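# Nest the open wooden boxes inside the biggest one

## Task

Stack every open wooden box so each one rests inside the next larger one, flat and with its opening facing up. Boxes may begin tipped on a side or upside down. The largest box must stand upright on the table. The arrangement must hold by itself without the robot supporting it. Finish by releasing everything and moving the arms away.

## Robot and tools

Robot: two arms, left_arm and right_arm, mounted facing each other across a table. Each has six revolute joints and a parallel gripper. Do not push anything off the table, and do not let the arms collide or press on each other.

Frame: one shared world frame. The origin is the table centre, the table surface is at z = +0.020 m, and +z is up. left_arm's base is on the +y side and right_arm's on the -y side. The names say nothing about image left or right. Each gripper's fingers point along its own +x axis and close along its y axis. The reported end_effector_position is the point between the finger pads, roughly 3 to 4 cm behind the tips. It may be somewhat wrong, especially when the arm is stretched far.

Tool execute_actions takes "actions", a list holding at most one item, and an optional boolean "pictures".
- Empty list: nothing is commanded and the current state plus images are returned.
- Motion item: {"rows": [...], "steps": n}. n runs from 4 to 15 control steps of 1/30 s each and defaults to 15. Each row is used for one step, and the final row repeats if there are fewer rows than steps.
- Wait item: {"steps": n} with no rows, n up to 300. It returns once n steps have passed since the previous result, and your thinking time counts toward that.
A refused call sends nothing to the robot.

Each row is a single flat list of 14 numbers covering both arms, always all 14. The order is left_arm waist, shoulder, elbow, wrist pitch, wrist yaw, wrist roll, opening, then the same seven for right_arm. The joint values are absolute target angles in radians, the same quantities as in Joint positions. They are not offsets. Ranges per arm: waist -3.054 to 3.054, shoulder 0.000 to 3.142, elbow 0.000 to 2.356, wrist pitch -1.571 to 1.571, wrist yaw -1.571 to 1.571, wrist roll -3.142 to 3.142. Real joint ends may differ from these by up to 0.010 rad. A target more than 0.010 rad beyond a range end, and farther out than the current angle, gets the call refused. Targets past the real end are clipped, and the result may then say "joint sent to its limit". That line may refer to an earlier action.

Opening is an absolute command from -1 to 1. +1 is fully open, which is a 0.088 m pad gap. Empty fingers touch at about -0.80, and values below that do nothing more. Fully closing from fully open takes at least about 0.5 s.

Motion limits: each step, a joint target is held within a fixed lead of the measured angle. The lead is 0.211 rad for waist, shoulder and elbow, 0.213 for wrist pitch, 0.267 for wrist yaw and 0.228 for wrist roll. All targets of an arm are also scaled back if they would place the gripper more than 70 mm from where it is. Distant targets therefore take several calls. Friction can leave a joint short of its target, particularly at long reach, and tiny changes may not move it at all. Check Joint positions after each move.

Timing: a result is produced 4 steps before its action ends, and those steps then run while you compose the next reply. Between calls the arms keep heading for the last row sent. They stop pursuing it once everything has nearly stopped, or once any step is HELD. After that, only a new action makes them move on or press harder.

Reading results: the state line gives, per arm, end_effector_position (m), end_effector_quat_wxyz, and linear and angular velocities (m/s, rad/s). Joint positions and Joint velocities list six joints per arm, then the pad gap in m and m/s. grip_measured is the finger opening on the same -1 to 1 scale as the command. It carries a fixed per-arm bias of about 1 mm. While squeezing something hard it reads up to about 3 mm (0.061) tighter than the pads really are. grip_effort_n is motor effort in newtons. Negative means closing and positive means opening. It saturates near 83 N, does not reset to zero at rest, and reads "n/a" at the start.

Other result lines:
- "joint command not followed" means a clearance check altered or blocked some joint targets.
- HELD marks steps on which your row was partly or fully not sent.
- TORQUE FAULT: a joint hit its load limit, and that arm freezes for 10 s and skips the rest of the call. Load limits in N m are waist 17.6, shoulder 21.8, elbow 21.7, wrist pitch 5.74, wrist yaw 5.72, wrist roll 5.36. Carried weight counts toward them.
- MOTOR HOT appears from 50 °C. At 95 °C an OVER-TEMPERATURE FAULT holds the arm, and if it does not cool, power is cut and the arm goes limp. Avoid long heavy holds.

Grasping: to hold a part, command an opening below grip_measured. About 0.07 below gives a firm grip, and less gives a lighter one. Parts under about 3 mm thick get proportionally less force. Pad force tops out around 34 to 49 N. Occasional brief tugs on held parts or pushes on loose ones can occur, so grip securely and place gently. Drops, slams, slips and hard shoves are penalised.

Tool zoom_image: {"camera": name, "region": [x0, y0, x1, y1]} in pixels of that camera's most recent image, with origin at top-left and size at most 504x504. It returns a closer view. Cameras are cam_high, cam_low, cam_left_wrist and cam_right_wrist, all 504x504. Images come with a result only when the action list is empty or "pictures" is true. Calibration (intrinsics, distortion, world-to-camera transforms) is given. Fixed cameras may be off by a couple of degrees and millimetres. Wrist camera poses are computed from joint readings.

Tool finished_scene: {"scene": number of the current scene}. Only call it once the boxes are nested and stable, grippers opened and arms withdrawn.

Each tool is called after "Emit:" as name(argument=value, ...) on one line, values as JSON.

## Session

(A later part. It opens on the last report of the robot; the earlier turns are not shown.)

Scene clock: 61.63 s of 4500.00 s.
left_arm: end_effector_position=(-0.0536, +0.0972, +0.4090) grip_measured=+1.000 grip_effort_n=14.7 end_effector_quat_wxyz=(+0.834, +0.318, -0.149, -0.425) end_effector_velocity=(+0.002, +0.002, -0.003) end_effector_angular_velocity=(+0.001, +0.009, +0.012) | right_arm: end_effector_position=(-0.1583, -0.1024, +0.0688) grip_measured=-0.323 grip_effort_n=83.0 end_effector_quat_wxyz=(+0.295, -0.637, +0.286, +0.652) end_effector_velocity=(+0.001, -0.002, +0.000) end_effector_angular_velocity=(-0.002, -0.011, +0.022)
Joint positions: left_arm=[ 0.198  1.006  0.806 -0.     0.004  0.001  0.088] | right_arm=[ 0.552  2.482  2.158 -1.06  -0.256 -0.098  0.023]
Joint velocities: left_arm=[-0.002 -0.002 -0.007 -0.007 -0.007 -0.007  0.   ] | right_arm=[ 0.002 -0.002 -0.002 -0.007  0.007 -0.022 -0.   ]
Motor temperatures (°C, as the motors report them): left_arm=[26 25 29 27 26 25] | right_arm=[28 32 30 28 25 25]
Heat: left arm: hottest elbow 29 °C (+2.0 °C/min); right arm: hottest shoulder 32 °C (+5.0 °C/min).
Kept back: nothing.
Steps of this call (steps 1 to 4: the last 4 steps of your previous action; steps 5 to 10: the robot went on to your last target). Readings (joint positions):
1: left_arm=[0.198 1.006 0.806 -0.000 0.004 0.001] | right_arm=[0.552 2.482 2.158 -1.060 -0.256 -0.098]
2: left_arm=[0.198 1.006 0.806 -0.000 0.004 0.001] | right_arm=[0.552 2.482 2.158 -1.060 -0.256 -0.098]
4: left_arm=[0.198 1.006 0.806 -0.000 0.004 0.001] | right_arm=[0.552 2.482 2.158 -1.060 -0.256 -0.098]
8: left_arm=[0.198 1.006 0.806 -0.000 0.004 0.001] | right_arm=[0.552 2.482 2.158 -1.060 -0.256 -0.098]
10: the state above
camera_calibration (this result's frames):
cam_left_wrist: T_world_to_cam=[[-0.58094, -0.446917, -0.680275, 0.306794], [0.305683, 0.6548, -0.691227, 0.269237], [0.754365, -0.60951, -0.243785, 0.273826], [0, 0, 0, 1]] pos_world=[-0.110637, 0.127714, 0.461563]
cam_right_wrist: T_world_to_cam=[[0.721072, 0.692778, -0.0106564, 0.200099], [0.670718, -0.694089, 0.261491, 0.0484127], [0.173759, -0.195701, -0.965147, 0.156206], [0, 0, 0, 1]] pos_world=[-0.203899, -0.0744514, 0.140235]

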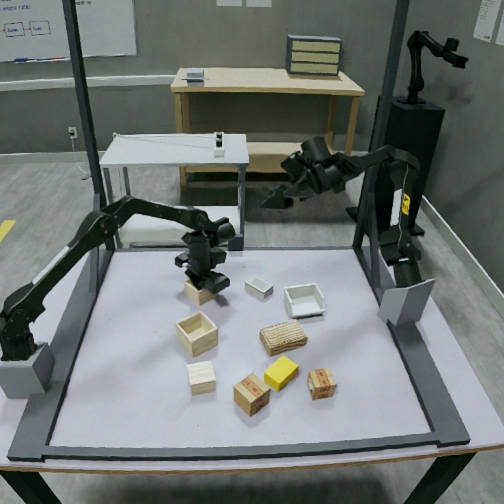

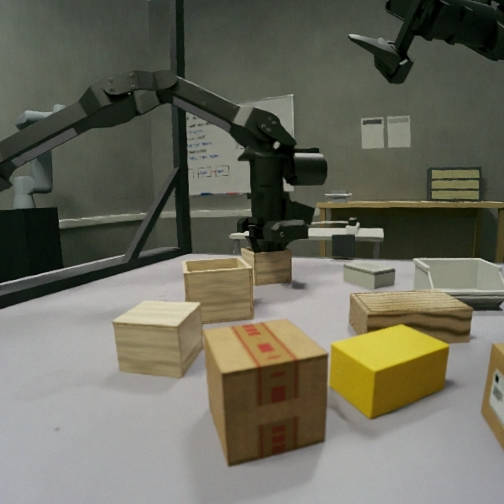

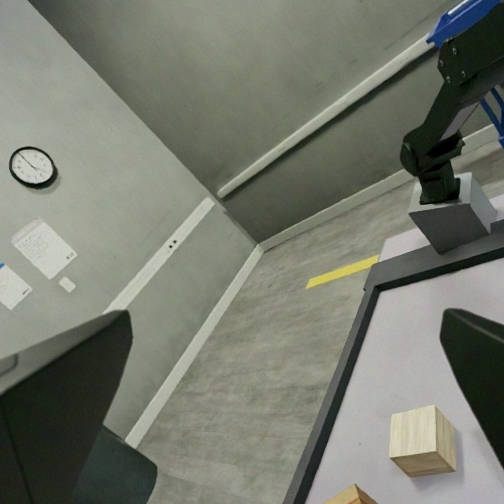

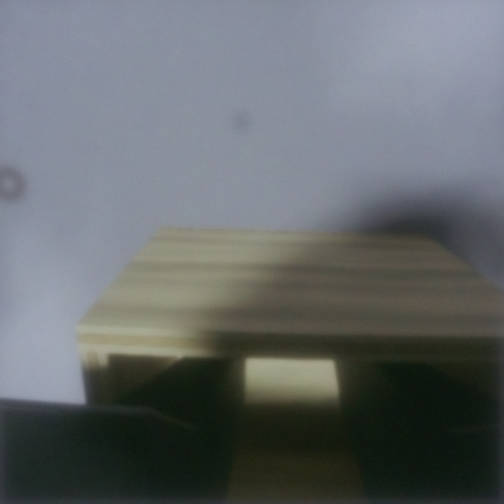

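Emit:
execute_actions(actions=[{"rows":[[0.2,1.0,0.8,0,0,0,1,0.54,2.44,2.25,-1.24,-0.256,-0.1,0.7]],"steps":15}])

Emit:
execute_actions(actions=[{"steps":10}], pictures=true)

Scene clock: 62.13 s of 4500.00 s.
left_arm: end_effector_position=(-0.0536, +0.0972, +0.4090) grip_measured=+1.000 grip_effort_n=14.7 end_effector_quat_wxyz=(+0.834, +0.318, -0.149, -0.425) end_effector_velocity=(+0.003, +0.003, -0.004) end_effector_angular_velocity=(+0.007, +0.013, +0.018) | right_arm: end_effector_position=(-0.1558, -0.1125, +0.1057) grip_measured=-0.323 grip_effort_n=83.0 end_effector_quat_wxyz=(+0.294, -0.648, +0.302, +0.634) end_effector_velocity=(-0.006, -0.005, +0.038) end_effector_angular_velocity=(+0.014, +0.001, +0.023)
Joint positions: left_arm=[ 0.198  1.006  0.806 -0.     0.004  0.001  0.088] | right_arm=[ 0.541  2.448  2.24  -1.228 -0.256 -0.098  0.023]
Joint velocities: left_arm=[-0.002 -0.002 -0.002 -0.022 -0.007 -0.007  0.   ] | right_arm=[-0.002 -0.051  0.056 -0.095  0.007 -0.022 -0.   ]
Motor temperatures (°C, as the motors report them): left_arm=[26 25 29 27 26 25] | right_arm=[28 33 30 28 25 25]
Heat: left arm: hottest elbow 29 °C (+2.0 °C/min); right arm: hottest shoulder 33 °C (+6.1 °C/min).
Steps of this call (steps 1 to 4: the robot went on to your last target; steps 5 to 15: the first 11 steps of this action). Readings (joint positions):
5: left_arm=[0.198 1.006 0.806 -0.000 0.004 0.001] | right_arm=[0.552 2.481 2.166 -1.077 -0.256 -0.098]
6: left_arm=[0.198 1.006 0.806 -0.000 0.004 0.001] | right_arm=[0.552 2.481 2.181 -1.124 -0.256 -0.098]
8: left_arm=[0.198 1.006 0.806 -0.000 0.004 0.001] | right_arm=[0.549 2.476 2.198 -1.181 -0.256 -0.098]
12: left_arm=[0.198 1.006 0.806 -0.000 0.004 0.001] | right_arm=[0.543 2.457 2.229 -1.218 -0.256 -0.098]
15: the state above

Scene clock: 62.47 s of 4500.00 s.
left_arm: end_effector_position=(-0.0536, +0.0972, +0.4090) grip_measured=+1.000 grip_effort_n=14.7 end_effector_quat_wxyz=(+0.834, +0.318, -0.149, -0.425) end_effector_velocity=(-0.002, -0.000, -0.001) end_effector_angular_velocity=(+0.002, +0.010, -0.006) | right_arm: end_effector_position=(-0.1553, -0.1136, +0.1066) grip_measured=-0.323 grip_effort_n=83.0 end_effector_quat_wxyz=(+0.294, -0.650, +0.303, +0.632) end_effector_velocity=(+0.003, -0.004, +0.001) end_effector_angular_velocity=(-0.021, -0.006, -0.001)
Joint positions: left_arm=[ 0.198  1.006  0.806 -0.     0.004  0.001  0.088] | right_arm=[ 0.541  2.447  2.242 -1.237 -0.256 -0.098  0.023]
Joint velocities: left_arm=[-0.002 -0.002  0.002 -0.007  0.007 -0.007  0.   ] | right_arm=[-0.002 -0.002 -0.002 -0.022 -0.007 -0.007 -0.   ]
Motor temperatures (°C, as the motors report them): left_arm=[26 25 29 27 26 25] | right_arm=[28 33 30 28 25 25]
Heat: left arm: hottest elbow 29 °C (+2.0 °C/min); right arm: hottest shoulder 33 °C (+6.1 °C/min).
Kept back: nothing.
Steps of this call (steps 1 to 4: the last 4 steps of your previous action; steps 5 to 10: the robot went on to your last target). Readings (joint positions):
1: left_arm=[0.198 1.006 0.806 -0.000 0.004 0.001] | right_arm=[0.541 2.447 2.241 -1.231 -0.256 -0.098]
2: left_arm=[0.198 1.006 0.806 -0.000 0.004 0.001] | right_arm=[0.541 2.447 2.242 -1.232 -0.256 -0.098]
4: left_arm=[0.198 1.006 0.806 -0.000 0.004 0.001] | right_arm=[0.541 2.447 2.242 -1.236 -0.256 -0.098]
8: left_arm=[0.198 1.006 0.806 -0.000 0.004 0.001] | right_arm=[0.541 2.447 2.242 -1.236 -0.256 -0.098]
10: the state above
camera_calibration (this result's frames):
cam_left_wrist: T_world_to_cam=[[-0.58094, -0.446917, -0.680275, 0.306794], [0.305683, 0.6548, -0.691227, 0.269237], [0.754365, -0.60951, -0.243785, 0.273826], [0, 0, 0, 1]] pos_world=[-0.110637, 0.127714, 0.461563]
cam_right_wrist: T_world_to_cam=[[0.738691, 0.673849, -0.0162474, 0.207321], [0.644044, -0.698497, 0.311943, 0.0186914], [0.198853, -0.240893, -0.949962, 0.187028], [0, 0, 0, 1]] pos_world=[-0.202375, -0.0815934, 0.175207]

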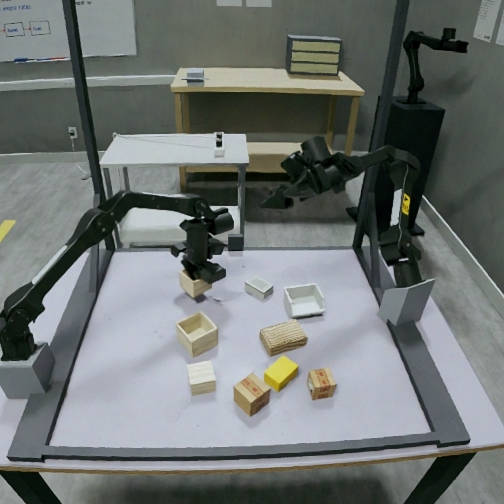

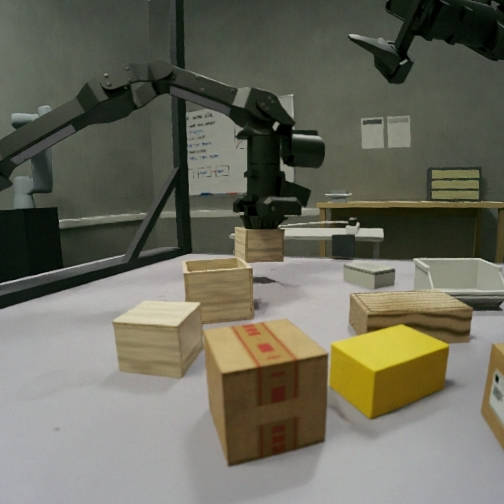

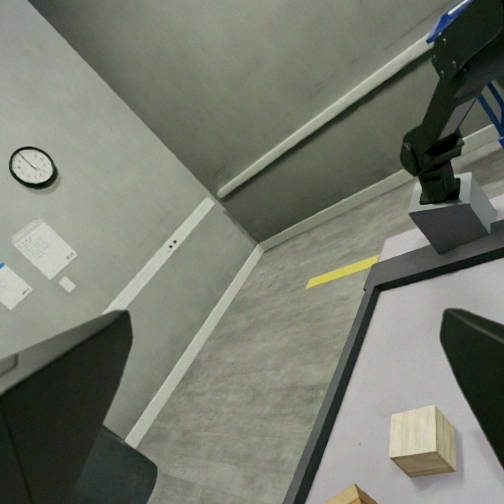

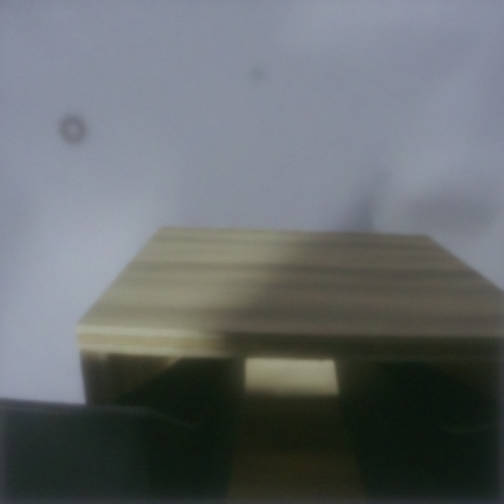

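Emit:
execute_actions(actions=[{"rows":[[0.2,1.0,0.8,0,0,0,1,0.5,2.25,2.05,-1.2,-0.26,-0.15,0.7]],"steps":15}])

Emit:
execute_actions(actions=[{"rows":[[0.2,1.0,0.8,0,0,0,1,0.149,2.09,1.602,-1.04,-0.297,-0.52,0.7]],"steps":15}])

Emit:
execute_actions(actions=[{"steps":25}], pictures=true)

Scene clock: 63.20 s of 4500.00 s.
left_arm: end_effector_position=(-0.0536, +0.0972, +0.4090) grip_measured=+1.000 grip_effort_n=14.7 end_effector_quat_wxyz=(+0.834, +0.318, -0.149, -0.425) end_effector_velocity=(-0.002, -0.000, -0.001) end_effector_angular_velocity=(+0.011, -0.001, -0.006) | right_arm: end_effector_position=(-0.1400, -0.1209, +0.1580) grip_measured=-0.323 grip_effort_n=83.0 end_effector_quat_wxyz=(+0.302, -0.633, +0.281, +0.655) end_effector_velocity=(+0.007, -0.016, -0.008) end_effector_angular_velocity=(-0.043, -0.019, +0.032)
Joint positions: left_arm=[ 0.198  1.006  0.806 -0.     0.004  0.001  0.088] | right_arm=[ 0.497  2.255  2.078 -1.203 -0.256 -0.146  0.023]
Joint velocities: left_arm=[-0.002 -0.002  0.002 -0.007  0.007  0.007  0.   ] | right_arm=[ 0.007 -0.032 -0.085  0.007 -0.007 -0.037 -0.   ]
Motor temperatures (°C, as the motors report them): left_arm=[26 25 29 27 26 25] | right_arm=[28 33 30 28 25 25]
Heat: left arm: hottest elbow 29 °C (+2.0 °C/min); right arm: hottest shoulder 33 °C (+6.1 °C/min).
Steps of this call (steps 1 to 11: the robot went on to your last target; steps 12 to 22: the first 11 steps of this action). Readings (joint positions):
12: left_arm=[0.198 1.006 0.806 -0.000 0.004 0.001] | right_arm=[0.540 2.429 2.224 -1.223 -0.256 -0.106]
13: left_arm=[0.198 1.006 0.806 -0.000 0.004 0.001] | right_arm=[0.537 2.401 2.180 -1.217 -0.256 -0.117]
15: left_arm=[0.198 1.006 0.806 -0.000 0.004 0.001] | right_arm=[0.524 2.345 2.118 -1.224 -0.256 -0.131]
19: left_arm=[0.198 1.006 0.806 -0.000 0.004 0.001] | right_arm=[0.500 2.273 2.086 -1.205 -0.256 -0.143]
22: the state above

Scene clock: 63.70 s of 4500.00 s.
left_arm: end_effector_position=(-0.0536, +0.0972, +0.4090) grip_measured=+1.000 grip_effort_n=14.7 end_effector_quat_wxyz=(+0.834, +0.318, -0.149, -0.425) end_effector_velocity=(+0.004, +0.004, -0.002) end_effector_angular_velocity=(-0.001, +0.007, +0.029) | right_arm: end_effector_position=(+0.0052, -0.1035, +0.1670) grip_measured=-0.323 grip_effort_n=83.0 end_effector_quat_wxyz=(+0.307, -0.636, +0.271, +0.654) end_effector_velocity=(+0.393, -0.142, -0.136) end_effector_angular_velocity=(-0.663, -0.218, -0.509)
Joint positions: left_arm=[ 0.198  1.006  0.806 -0.     0.004  0.001  0.088] | right_arm=[ 0.184  2.108  1.71  -1.058 -0.284 -0.472  0.023]
Joint velocities: left_arm=[-0.002 -0.002 -0.002 -0.022 -0.022 -0.007  0.   ] | right_arm=[-0.686 -0.061 -0.984 -0.007 -0.007 -0.418 -0.   ]
Motor temperatures (°C, as the motors report them): left_arm=[26 25 29 27 26 25] | right_arm=[28 33 30 28 25 25]
Heat: left arm: hottest elbow 29 °C (+2.0 °C/min); right arm: hottest shoulder 33 °C (+6.0 °C/min).
Steps of this call (steps 1 to 4: the last 4 steps of your previous action; steps 5 to 15: the first 11 steps of this action). Readings (joint positions):
5: left_arm=[0.198 1.006 0.806 -0.000 0.004 0.001] | right_arm=[0.494 2.246 2.047 -1.185 -0.262 -0.171]
6: left_arm=[0.198 1.006 0.806 -0.000 0.004 0.001] | right_arm=[0.479 2.227 2.011 -1.153 -0.274 -0.213]
8: left_arm=[0.198 1.006 0.806 -0.000 0.004 0.001] | right_arm=[0.424 2.187 1.945 -1.120 -0.280 -0.289]
12: left_arm=[0.198 1.006 0.806 -0.000 0.004 0.001] | right_arm=[0.276 2.131 1.822 -1.072 -0.283 -0.413]
15: the state above

Scene clock: 64.53 s of 4500.00 s.
left_arm: end_effector_position=(-0.0536, +0.0972, +0.4090) grip_measured=+1.000 grip_effort_n=14.7 end_effector_quat_wxyz=(+0.834, +0.318, -0.149, -0.425) end_effector_velocity=(+0.001, +0.001, +0.001) end_effector_angular_velocity=(-0.008, +0.003, +0.009) | right_arm: end_effector_position=(+0.0277, -0.1203, +0.1508) grip_measured=-0.323 grip_effort_n=83.0 end_effector_quat_wxyz=(+0.291, -0.646, +0.292, +0.642) end_effector_velocity=(+0.001, +0.003, +0.002) end_effector_angular_velocity=(+0.013, -0.005, +0.023)
Joint positions: left_arm=[ 0.198  1.006  0.806 -0.     0.004  0.001  0.088] | right_arm=[ 0.151  2.101  1.614 -1.042 -0.293 -0.518  0.023]
Joint velocities: left_arm=[ 0.002 -0.002  0.002 -0.007 -0.007 -0.007  0.   ] | right_arm=[-0.002 -0.002  0.002  0.007  0.007 -0.022 -0.   ]
Motor temperatures (°C, as the motors report them): left_arm=[26 25 29 27 26 25] | right_arm=[28 34 30 28 25 25]
Heat: left arm: hottest elbow 29 °C (+2.0 °C/min); right arm: hottest shoulder 34 °C (+7.1 °C/min).
Kept back: nothing.
Steps of this call (steps 1 to 4: the last 4 steps of your previous action; steps 5 to 25: the robot went on to your last target). Readings (joint positions):
1: left_arm=[0.198 1.006 0.806 -0.000 0.004 0.001] | right_arm=[0.165 2.108 1.681 -1.057 -0.284 -0.483]
2: left_arm=[0.198 1.006 0.806 -0.000 0.004 0.001] | right_arm=[0.153 2.108 1.659 -1.054 -0.284 -0.492]
4: left_arm=[0.198 1.006 0.806 -0.000 0.004 0.001] | right_arm=[0.145 2.108 1.630 -1.051 -0.286 -0.504]
8: left_arm=[0.198 1.006 0.806 -0.000 0.004 0.001] | right_arm=[0.150 2.104 1.621 -1.043 -0.292 -0.513]
25: the state above
camera_calibration (this result's frames):
cam_left_wrist: T_world_to_cam=[[-0.58094, -0.446917, -0.680275, 0.306794], [0.305683, 0.6548, -0.691227, 0.269237], [0.754365, -0.60951, -0.243785, 0.273826], [0, 0, 0, 1]] pos_world=[-0.110637, 0.127714, 0.461563]
cam_right_wrist: T_world_to_cam=[[0.724098, 0.689591, -0.0121078, 0.0790198], [0.662344, -0.690379, 0.290994, -0.11401], [0.192308, -0.218727, -0.956648, 0.194924], [0, 0, 0, 1]] pos_world=[-0.0191895, -0.0905662, 0.220607]

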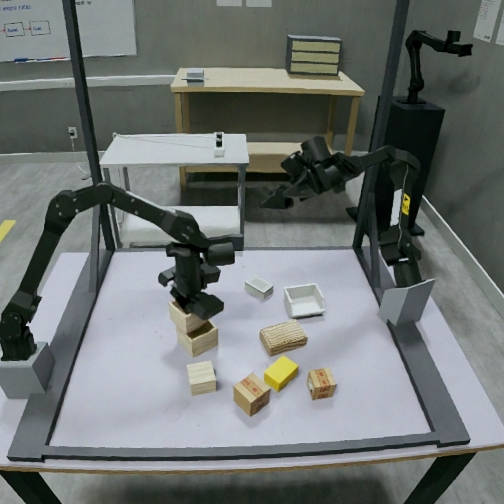

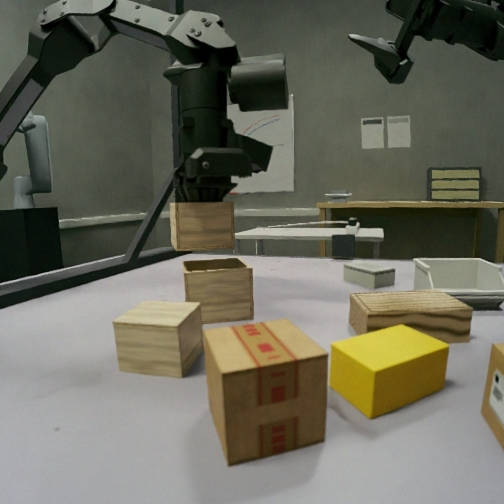

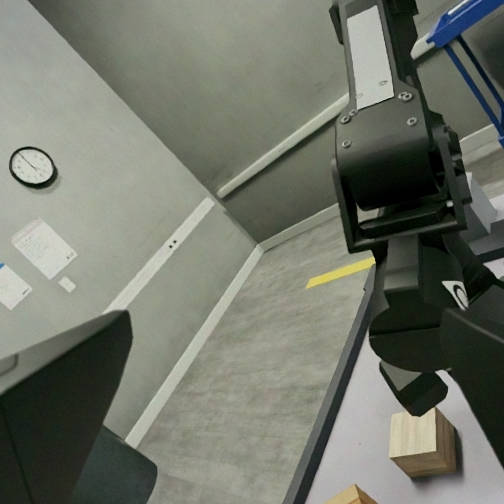

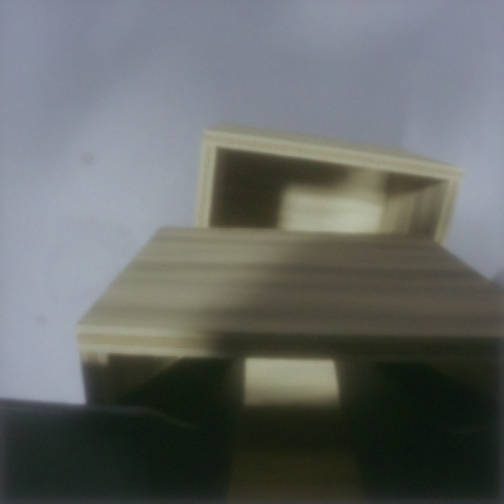

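Emit:
execute_actions(actions=[{"rows":[[0.2,1.0,0.8,0,0,0,1,0.155,2.17,1.72,-1.08,-0.293,-0.38,0.7]],"steps":15}])

Emit:
execute_actions(actions=[{"steps":15}], pictures=true)

Scene clock: 65.60 s of 4500.00 s.
left_arm: end_effector_position=(-0.0536, +0.0972, +0.4090) grip_measured=+1.000 grip_effort_n=14.7 end_effector_quat_wxyz=(+0.834, +0.318, -0.149, -0.425) end_effector_velocity=(-0.002, -0.001, -0.000) end_effector_angular_velocity=(+0.005, -0.006, -0.012) | right_arm: end_effector_position=(+0.0238, -0.1057, +0.1525) grip_measured=-0.323 grip_effort_n=83.0 end_effector_quat_wxyz=(+0.333, -0.625, +0.331, +0.623) end_effector_velocity=(+0.001, +0.001, -0.006) end_effector_angular_velocity=(-0.026, +0.002, -0.061)
Joint positions: left_arm=[ 0.198  1.006  0.806 -0.     0.004  0.001  0.088] | right_arm=[ 0.151  2.152  1.705 -1.075 -0.293 -0.388  0.023]
Joint velocities: left_arm=[-0.002 -0.002 -0.002  0.007  0.007  0.007  0.   ] | right_arm=[-0.002  0.032  0.027 -0.022 -0.007  0.051 -0.   ]
Motor temperatures (°C, as the motors report them): left_arm=[26 25 29 27 26 25] | right_arm=[28 34 30 28 25 25]
Heat: left arm: hottest elbow 29 °C (+2.0 °C/min); right arm: hottest shoulder 34 °C (+7.0 °C/min).
Steps of this call (steps 1 to 15: the robot went on to your last target; steps 16 to 21: nothing new was sent; steps 22 to 32: the first 11 steps of this action). Readings (joint positions):
22: left_arm=[0.198 1.006 0.806 -0.000 0.004 0.001] | right_arm=[0.151 2.105 1.621 -1.048 -0.293 -0.500]
23: left_arm=[0.198 1.006 0.806 -0.000 0.004 0.001] | right_arm=[0.151 2.115 1.639 -1.059 -0.293 -0.469]
25: left_arm=[0.198 1.006 0.806 -0.000 0.004 0.001] | right_arm=[0.151 2.133 1.671 -1.060 -0.293 -0.430]
29: left_arm=[0.198 1.006 0.806 -0.000 0.004 0.001] | right_arm=[0.151 2.147 1.699 -1.073 -0.293 -0.397]
32: the state above

Scene clock: 66.10 s of 4500.00 s.
left_arm: end_effector_position=(-0.0536, +0.0972, +0.4090) grip_measured=+1.000 grip_effort_n=14.7 end_effector_quat_wxyz=(+0.834, +0.318, -0.149, -0.425) end_effector_velocity=(+0.002, +0.002, -0.003) end_effector_angular_velocity=(+0.001, +0.009, +0.012) | right_arm: end_effector_position=(+0.0237, -0.1052, +0.1522) grip_measured=-0.323 grip_effort_n=83.0 end_effector_quat_wxyz=(+0.335, -0.625, +0.333, +0.622) end_effector_velocity=(+0.002, -0.002, +0.001) end_effector_angular_velocity=(-0.005, -0.009, +0.003)
Joint positions: left_arm=[ 0.198  1.006  0.806 -0.     0.004  0.001  0.088] | right_arm=[ 0.152  2.156  1.709 -1.077 -0.293 -0.382  0.023]
Joint velocities: left_arm=[-0.002 -0.002 -0.007 -0.007 -0.007 -0.007  0.   ] | right_arm=[-0.002 -0.002 -0.002 -0.007  0.007 -0.007 -0.   ]
Motor temperatures (°C, as the motors report them): left_arm=[26 25 29 27 26 25] | right_arm=[28 34 30 28 25 25]
Heat: left arm: hottest elbow 29 °C (+2.0 °C/min); right arm: hottest shoulder 34 °C (+6.1 °C/min).
Kept back: nothing.
Steps of this call (steps 1 to 4: the last 4 steps of your previous action; steps 5 to 15: the robot went on to your last target). Readings (joint positions):
1: left_arm=[0.198 1.006 0.806 -0.000 0.004 0.001] | right_arm=[0.151 2.154 1.706 -1.076 -0.293 -0.387]
2: left_arm=[0.198 1.006 0.806 -0.000 0.004 0.001] | right_arm=[0.151 2.154 1.706 -1.076 -0.293 -0.386]
4: left_arm=[0.198 1.006 0.806 -0.000 0.004 0.001] | right_arm=[0.151 2.155 1.707 -1.077 -0.293 -0.384]
8: left_arm=[0.198 1.006 0.806 -0.000 0.004 0.001] | right_arm=[0.152 2.156 1.708 -1.077 -0.293 -0.383]
15: the state above
All arms were judged still, so your last target was given up. Only a new action makes them travel on or press farther. Fingers that are still opening or closing keep moving.
camera_calibration (this result's frames):
cam_left_wrist: T_world_to_cam=[[-0.58094, -0.446917, -0.680275, 0.306794], [0.305683, 0.6548, -0.691227, 0.269237], [0.754365, -0.60951, -0.243785, 0.273826], [0, 0, 0, 1]] pos_world=[-0.110637, 0.127714, 0.461563]
cam_right_wrist: T_world_to_cam=[[0.809072, 0.587634, -0.00945155, 0.0584304], [0.565151, -0.773503, 0.286876, -0.107134], [0.161267, -0.237445, -0.957921, 0.199235], [0, 0, 0, 1]] pos_world=[-0.0188575, -0.0698969, 0.222138]

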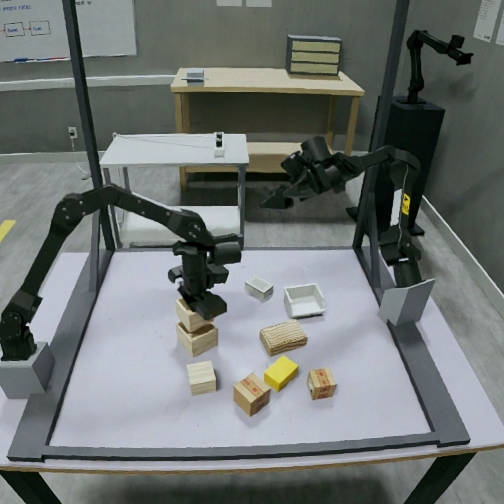

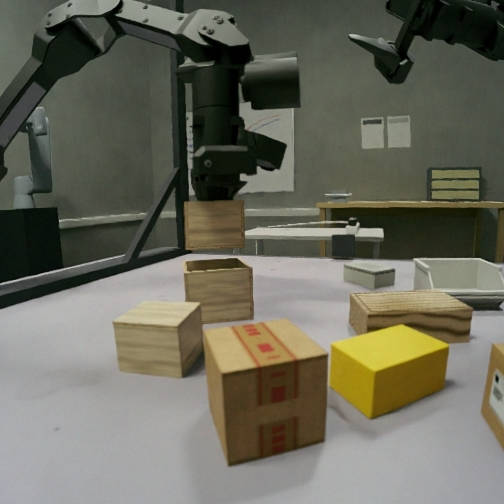

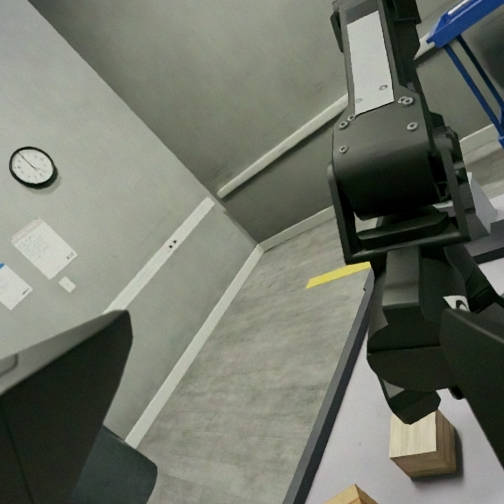

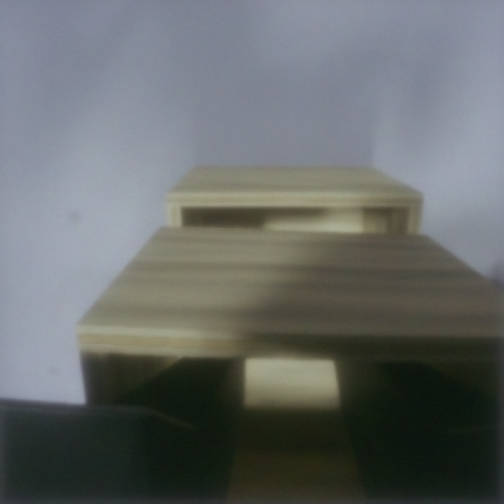

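Emit:
execute_actions(actions=[{"rows":[[0.2,1.0,0.8,0,0,0,1,0.168,2.19,1.64,-0.98,-0.293,-0.37,0.7]],"steps":15}])

Emit:
execute_actions(actions=[{"steps":12}], pictures=true)

Scene clock: 68.73 s of 4500.00 s.
left_arm: end_effector_position=(-0.0536, +0.0972, +0.4090) grip_measured=+1.000 grip_effort_n=14.7 end_effector_quat_wxyz=(+0.834, +0.318, -0.149, -0.425) end_effector_velocity=(-0.000, +0.001, -0.002) end_effector_angular_velocity=(-0.017, +0.031, +0.006) | right_arm: end_effector_position=(+0.0243, -0.1030, +0.1293) grip_measured=-0.323 grip_effort_n=83.0 end_effector_quat_wxyz=(+0.335, -0.623, +0.328, +0.626) end_effector_velocity=(-0.007, +0.011, -0.001) end_effector_angular_velocity=(+0.051, +0.034, +0.013)
Joint positions: left_arm=[ 0.198  1.006  0.806 -0.     0.004  0.001  0.088] | right_arm=[ 0.165  2.179  1.655 -0.984 -0.293 -0.373  0.023]
Joint velocities: left_arm=[-0.007 -0.002 -0.002 -0.007 -0.007 -0.037  0.   ] | right_arm=[ 0.002 -0.002 -0.007  0.066 -0.022  0.007 -0.   ]
Motor temperatures (°C, as the motors report them): left_arm=[26 25 29 27 27 25] | right_arm=[28 34 30 28 25 25]
Heat: left arm: hottest elbow 29 °C (+2.0 °C/min); right arm: hottest shoulder 34 °C (+6.0 °C/min).
Steps of this call (steps 1 to 68: nothing new was sent; steps 69 to 79: the first 11 steps of this action). Readings (joint positions):
69: left_arm=[0.198 1.006 0.806 -0.000 0.004 0.001] | right_arm=[0.152 2.157 1.705 -1.069 -0.293 -0.381]
70: left_arm=[0.198 1.006 0.806 -0.000 0.004 0.001] | right_arm=[0.153 2.157 1.695 -1.044 -0.293 -0.378]
72: left_arm=[0.198 1.006 0.806 -0.000 0.004 0.001] | right_arm=[0.158 2.163 1.681 -1.013 -0.293 -0.376]
76: left_arm=[0.198 1.006 0.806 -0.000 0.004 0.001] | right_arm=[0.165 2.178 1.657 -0.994 -0.293 -0.373]
79: the state above

Scene clock: 69.13 s of 4500.00 s.
left_arm: end_effector_position=(-0.0536, +0.0972, +0.4090) grip_measured=+1.000 grip_effort_n=14.7 end_effector_quat_wxyz=(+0.834, +0.318, -0.149, -0.425) end_effector_velocity=(-0.000, +0.001, +0.000) end_effector_angular_velocity=(-0.014, +0.016, +0.006) | right_arm: end_effector_position=(+0.0243, -0.1030, +0.1289) grip_measured=-0.323 grip_effort_n=83.0 end_effector_quat_wxyz=(+0.335, -0.623, +0.328, +0.626) end_effector_velocity=(+0.001, -0.004, -0.000) end_effector_angular_velocity=(-0.021, +0.003, -0.001)
Joint positions: left_arm=[ 0.198  1.006  0.806 -0.     0.004  0.001  0.088] | right_arm=[ 0.165  2.179  1.653 -0.982 -0.293 -0.372  0.023]
Joint velocities: left_arm=[-0.002 -0.002  0.002 -0.007 -0.007 -0.022  0.   ] | right_arm=[-0.002  0.002  0.002 -0.022 -0.007 -0.007 -0.   ]
Motor temperatures (°C, as the motors report them): left_arm=[26 25 29 27 27 25] | right_arm=[28 34 30 28 25 25]
Heat: left arm: hottest elbow 29 °C (+2.0 °C/min); right arm: hottest shoulder 34 °C (+6.1 °C/min).
Kept back: nothing.
Steps of this call (steps 1 to 4: the last 4 steps of your previous action; steps 5 to 12: the robot went on to your last target). Readings (joint positions):
1: left_arm=[0.198 1.006 0.806 -0.000 0.004 0.001] | right_arm=[0.165 2.179 1.655 -0.984 -0.293 -0.373]
2: left_arm=[0.198 1.006 0.806 -0.000 0.004 0.001] | right_arm=[0.164 2.179 1.653 -0.984 -0.293 -0.372]
4: left_arm=[0.198 1.006 0.806 -0.000 0.004 0.001] | right_arm=[0.165 2.179 1.653 -0.983 -0.293 -0.372]
8: left_arm=[0.198 1.006 0.806 -0.000 0.004 0.001] | right_arm=[0.165 2.179 1.653 -0.982 -0.293 -0.372]
12: the state above
camera_calibration (this result's frames):
cam_left_wrist: T_world_to_cam=[[-0.58094, -0.446917, -0.680275, 0.306794], [0.305683, 0.6548, -0.691227, 0.269237], [0.754365, -0.60951, -0.243785, 0.273826], [0, 0, 0, 1]] pos_world=[-0.110637, 0.127714, 0.461563]
cam_right_wrist: T_world_to_cam=[[0.804462, 0.593976, -0.00582376, 0.0567078], [0.572267, -0.772358, 0.275631, -0.097711], [0.15922, -0.225068, -0.961246, 0.179175], [0, 0, 0, 1]] pos_world=[-0.0182307, -0.0688245, 0.199494]

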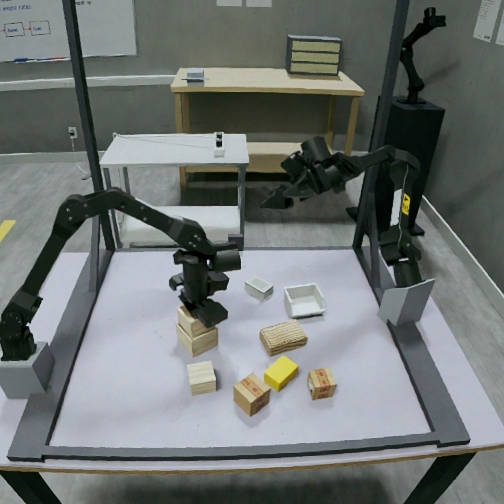

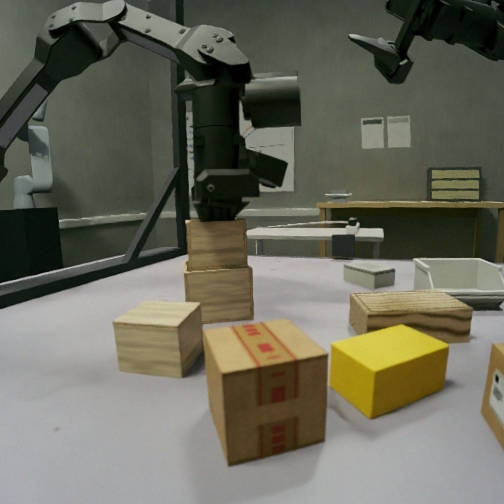

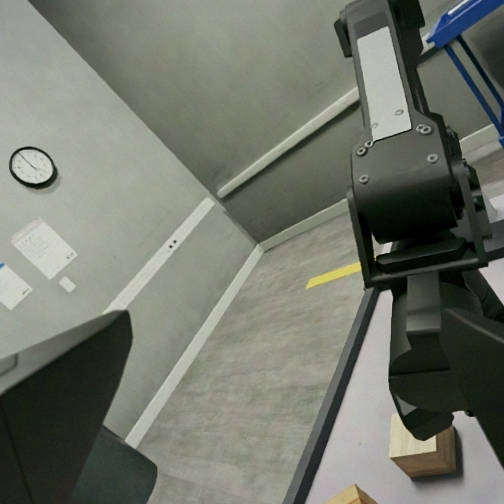

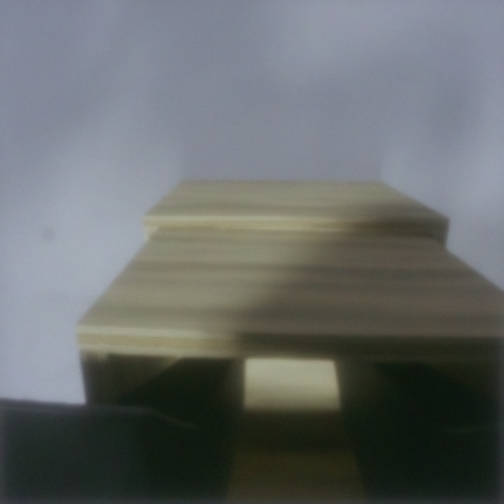

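Emit:
execute_actions(actions=[{"rows":[[0.2,1.0,0.8,0,0,0,1,0.158,2.155,1.615,-0.965,-0.293,-0.375,0.7]],"steps":12}])

Emit:
execute_actions(actions=[{"steps":10}], pictures=true)

Scene clock: 69.53 s of 4500.00 s.
left_arm: end_effector_position=(-0.0536, +0.0972, +0.4090) grip_measured=+1.000 grip_effort_n=14.7 end_effector_quat_wxyz=(+0.834, +0.318, -0.149, -0.425) end_effector_velocity=(+0.001, +0.002, +0.002) end_effector_angular_velocity=(-0.004, -0.013, +0.016) | right_arm: end_effector_position=(+0.0272, -0.1051, +0.1288) grip_measured=-0.323 grip_effort_n=83.0 end_effector_quat_wxyz=(+0.338, -0.621, +0.328, +0.626) end_effector_velocity=(+0.003, -0.004, +0.001) end_effector_angular_velocity=(-0.002, +0.007, -0.000)
Joint positions: left_arm=[ 0.198  1.006  0.806 -0.     0.004  0.001  0.088] | right_arm=[ 0.16   2.167  1.631 -0.969 -0.293 -0.372  0.023]
Joint velocities: left_arm=[-0.002 -0.002  0.002 -0.007 -0.022  0.007  0.   ] | right_arm=[-0.007 -0.017 -0.027  0.007 -0.007 -0.007 -0.   ]
Motor temperatures (°C, as the motors report them): left_arm=[26 25 29 27 27 25] | right_arm=[28 34 30 28 25 25]
Heat: left arm: hottest elbow 29 °C (+2.0 °C/min); right arm: hottest shoulder 34 °C (+6.0 °C/min).
Steps of this call (steps 1 to 4: the robot went on to your last target; steps 5 to 12: the first 8 steps of this action). Readings (joint positions):
5: left_arm=[0.198 1.006 0.806 -0.000 0.004 0.001] | right_arm=[0.165 2.178 1.650 -0.979 -0.293 -0.372]
6: left_arm=[0.198 1.006 0.806 -0.000 0.004 0.001] | right_arm=[0.164 2.176 1.646 -0.975 -0.293 -0.372]
8: left_arm=[0.198 1.006 0.806 -0.000 0.004 0.001] | right_arm=[0.163 2.171 1.638 -0.973 -0.293 -0.372]
12: the state above

Scene clock: 69.87 s of 4500.00 s.
left_arm: end_effector_position=(-0.0536, +0.0972, +0.4090) grip_measured=+1.000 grip_effort_n=14.7 end_effector_quat_wxyz=(+0.834, +0.318, -0.149, -0.425) end_effector_velocity=(+0.001, +0.001, -0.001) end_effector_angular_velocity=(-0.011, +0.019, +0.009) | right_arm: end_effector_position=(+0.0272, -0.1054, +0.1290) grip_measured=-0.323 grip_effort_n=83.0 end_effector_quat_wxyz=(+0.338, -0.621, +0.328, +0.627) end_effector_velocity=(-0.001, -0.004, -0.000) end_effector_angular_velocity=(-0.015, +0.019, -0.028)
Joint positions: left_arm=[ 0.198  1.006  0.806 -0.     0.004  0.001  0.088] | right_arm=[ 0.16   2.165  1.628 -0.968 -0.293 -0.373  0.023]
Joint velocities: left_arm=[-0.002 -0.002 -0.002 -0.007 -0.007 -0.022  0.   ] | right_arm=[-0.002 -0.002 -0.007 -0.007 -0.022  0.022 -0.   ]
Motor temperatures (°C, as the motors report them): left_arm=[26 25 29 28 27 25] | right_arm=[28 34 30 28 25 25]
Heat: left arm: hottest elbow 29 °C (+2.0 °C/min); right arm: hottest shoulder 34 °C (+6.0 °C/min).
Kept back: nothing.
Steps of this call (steps 1 to 4: the last 4 steps of your previous action; steps 5 to 10: the robot went on to your last target). Readings (joint positions):
1: left_arm=[0.198 1.006 0.806 -0.000 0.004 0.001] | right_arm=[0.160 2.167 1.630 -0.969 -0.293 -0.372]
2: left_arm=[0.198 1.006 0.806 -0.000 0.004 0.001] | right_arm=[0.160 2.167 1.629 -0.968 -0.293 -0.372]
4: left_arm=[0.198 1.006 0.806 -0.000 0.004 0.001] | right_arm=[0.160 2.166 1.629 -0.968 -0.293 -0.372]
8: left_arm=[0.198 1.006 0.806 -0.000 0.004 0.001] | right_arm=[0.160 2.166 1.628 -0.968 -0.293 -0.373]
10: the state above
camera_calibration (this result's frames):
cam_left_wrist: T_world_to_cam=[[-0.58094, -0.446917, -0.680275, 0.306794], [0.305683, 0.6548, -0.691227, 0.269237], [0.754365, -0.60951, -0.243785, 0.273826], [0, 0, 0, 1]] pos_world=[-0.110637, 0.127714, 0.461563]
cam_right_wrist: T_world_to_cam=[[0.806792, 0.590823, -0.00390471, 0.0551289], [0.569388, -0.775722, 0.272126, -0.101106], [0.157749, -0.221772, -0.962254, 0.178691], [0, 0, 0, 1]] pos_world=[-0.0150974, -0.0713729, 0.199675]

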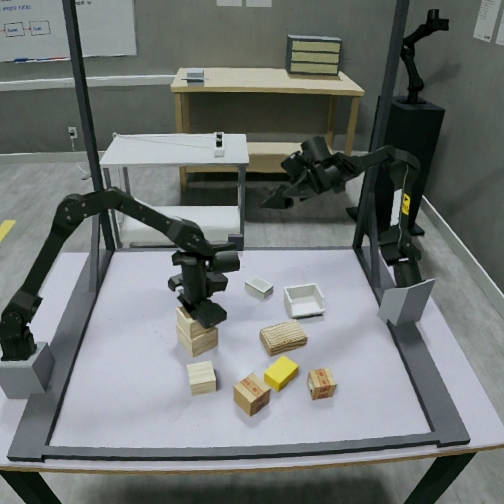

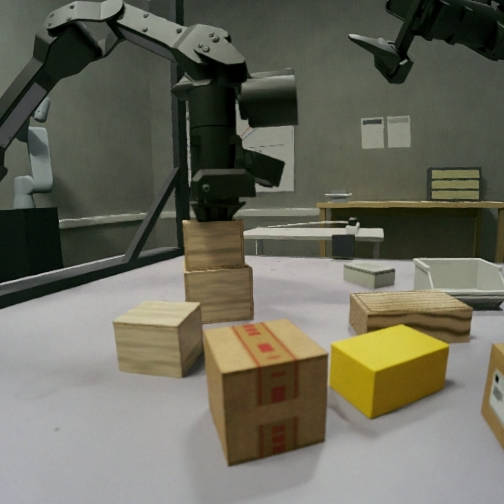

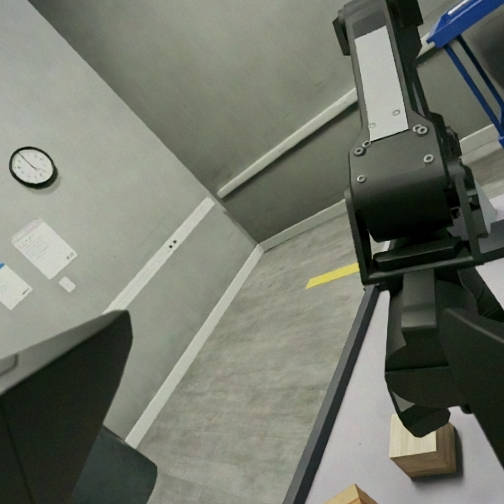

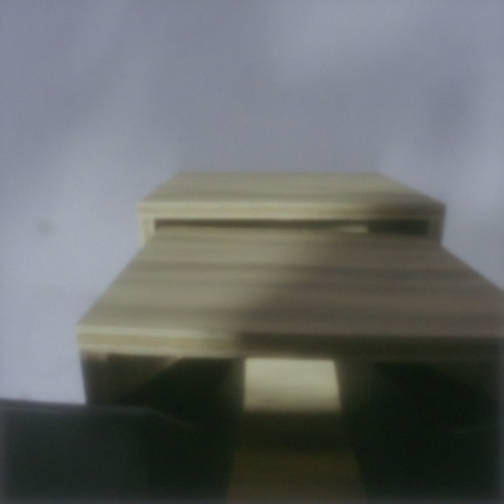

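Emit:
execute_actions(actions=[{"rows":[[0.2,1.0,0.8,0,0,0,1,0.172,2.19,1.565,-0.885,-0.293,-0.365,0.7]],"steps":15}])

Emit:
execute_actions(actions=[{"steps":10}], pictures=true)

Scene clock: 70.33 s of 4500.00 s.
left_arm: end_effector_position=(-0.0536, +0.0972, +0.4090) grip_measured=+1.000 grip_effort_n=14.7 end_effector_quat_wxyz=(+0.834, +0.318, -0.149, -0.425) end_effector_velocity=(-0.002, -0.000, -0.001) end_effector_angular_velocity=(-0.006, +0.022, -0.005) | right_arm: end_effector_position=(+0.0286, -0.1061, +0.1117) grip_measured=-0.323 grip_effort_n=83.0 end_effector_quat_wxyz=(+0.338, -0.620, +0.323, +0.630) end_effector_velocity=(-0.004, +0.004, +0.003) end_effector_angular_velocity=(+0.021, +0.027, +0.013)
Joint positions: left_arm=[ 0.198  1.006  0.806 -0.     0.004  0.001  0.088] | right_arm=[ 0.169  2.178  1.577 -0.891 -0.293 -0.368  0.023]
Joint velocities: left_arm=[-0.002 -0.002  0.002 -0.007  0.007 -0.022  0.   ] | right_arm=[-0.002 -0.007 -0.002  0.022 -0.022 -0.007 -0.   ]
Motor temperatures (°C, as the motors report them): left_arm=[26 25 29 28 27 25] | right_arm=[28 34 30 28 25 25]
Heat: left arm: hottest elbow 29 °C (+2.0 °C/min); right arm: hottest shoulder 34 °C (+6.1 °C/min).
Steps of this call (steps 1 to 3: the robot went on to your last target; steps 4 to 14: the first 11 steps of this action). Readings (joint positions):
4: left_arm=[0.198 1.006 0.806 -0.000 0.004 0.001] | right_arm=[0.160 2.165 1.623 -0.958 -0.293 -0.373]
5: left_arm=[0.198 1.006 0.806 -0.000 0.004 0.001] | right_arm=[0.160 2.165 1.613 -0.937 -0.293 -0.372]
7: left_arm=[0.198 1.006 0.806 -0.000 0.004 0.001] | right_arm=[0.162 2.167 1.600 -0.911 -0.293 -0.370]
11: left_arm=[0.198 1.006 0.806 -0.000 0.004 0.001] | right_arm=[0.168 2.177 1.579 -0.896 -0.293 -0.368]
14: the state above

Scene clock: 70.67 s of 4500.00 s.
left_arm: end_effector_position=(-0.0536, +0.0972, +0.4090) grip_measured=+1.000 grip_effort_n=14.7 end_effector_quat_wxyz=(+0.834, +0.318, -0.149, -0.425) end_effector_velocity=(+0.004, +0.003, +0.002) end_effector_angular_velocity=(-0.017, -0.005, +0.031) | right_arm: end_effector_position=(+0.0285, -0.1054, +0.1116) grip_measured=-0.323 grip_effort_n=83.0 end_effector_quat_wxyz=(+0.339, -0.619, +0.322, +0.631) end_effector_velocity=(+0.001, +0.002, +0.001) end_effector_angular_velocity=(+0.007, +0.009, +0.003)
Joint positions: left_arm=[ 0.198  1.006  0.806 -0.     0.004  0.001  0.088] | right_arm=[ 0.169  2.178  1.576 -0.887 -0.293 -0.367  0.023]
Joint velocities: left_arm=[-0.002 -0.002 -0.002 -0.007 -0.037 -0.007  0.   ] | right_arm=[-0.007 -0.002 -0.002  0.007 -0.007 -0.007 -0.   ]
Motor temperatures (°C, as the motors report them): left_arm=[26 25 29 28 27 25] | right_arm=[28 34 30 28 25 25]
Heat: left arm: hottest elbow 29 °C (+2.0 °C/min); right arm: hottest shoulder 34 °C (+6.0 °C/min).
Kept back: nothing.
Steps of this call (steps 1 to 4: the last 4 steps of your previous action; steps 5 to 10: the robot went on to your last target). Readings (joint positions):
1: left_arm=[0.198 1.006 0.806 -0.000 0.004 0.001] | right_arm=[0.169 2.178 1.577 -0.889 -0.293 -0.367]
2: left_arm=[0.198 1.006 0.806 -0.000 0.004 0.001] | right_arm=[0.169 2.178 1.577 -0.888 -0.293 -0.367]
4: left_arm=[0.198 1.006 0.806 -0.000 0.004 0.001] | right_arm=[0.169 2.178 1.577 -0.888 -0.293 -0.367]
8: left_arm=[0.198 1.006 0.806 -0.000 0.004 0.001] | right_arm=[0.169 2.178 1.576 -0.887 -0.293 -0.367]
10: the state above
camera_calibration (this result's frames):
cam_left_wrist: T_world_to_cam=[[-0.58094, -0.446917, -0.680275, 0.306794], [0.305683, 0.6548, -0.691227, 0.269237], [0.754365, -0.60951, -0.243785, 0.273826], [0, 0, 0, 1]] pos_world=[-0.110637, 0.127714, 0.461563]
cam_right_wrist: T_world_to_cam=[[0.802142, 0.597133, 0.000844012, 0.0543047], [0.576354, -0.774596, 0.260416, -0.0958932], [0.156157, -0.208404, -0.965496, 0.163642], [0, 0, 0, 1]] pos_world=[-0.0138454, -0.072602, 0.182922]

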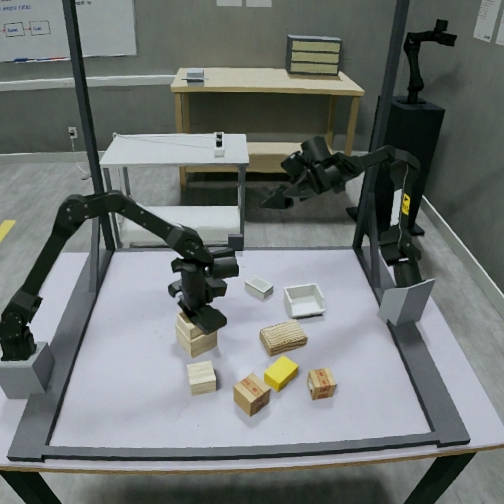

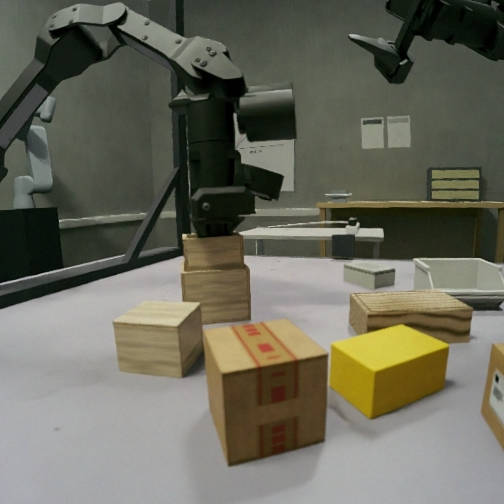

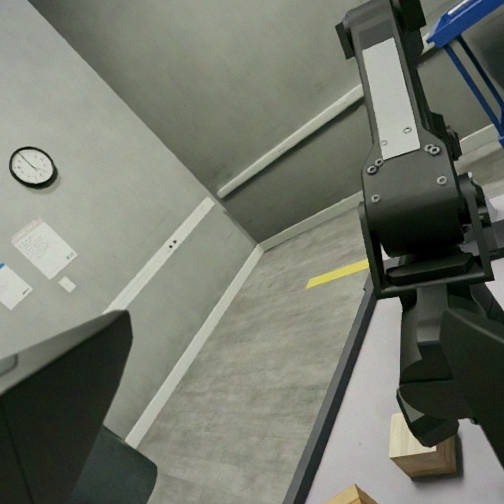

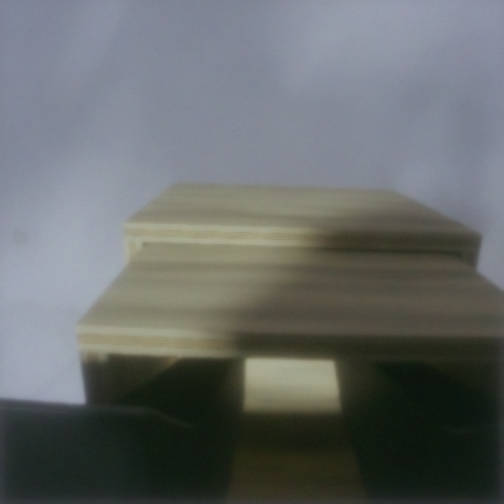

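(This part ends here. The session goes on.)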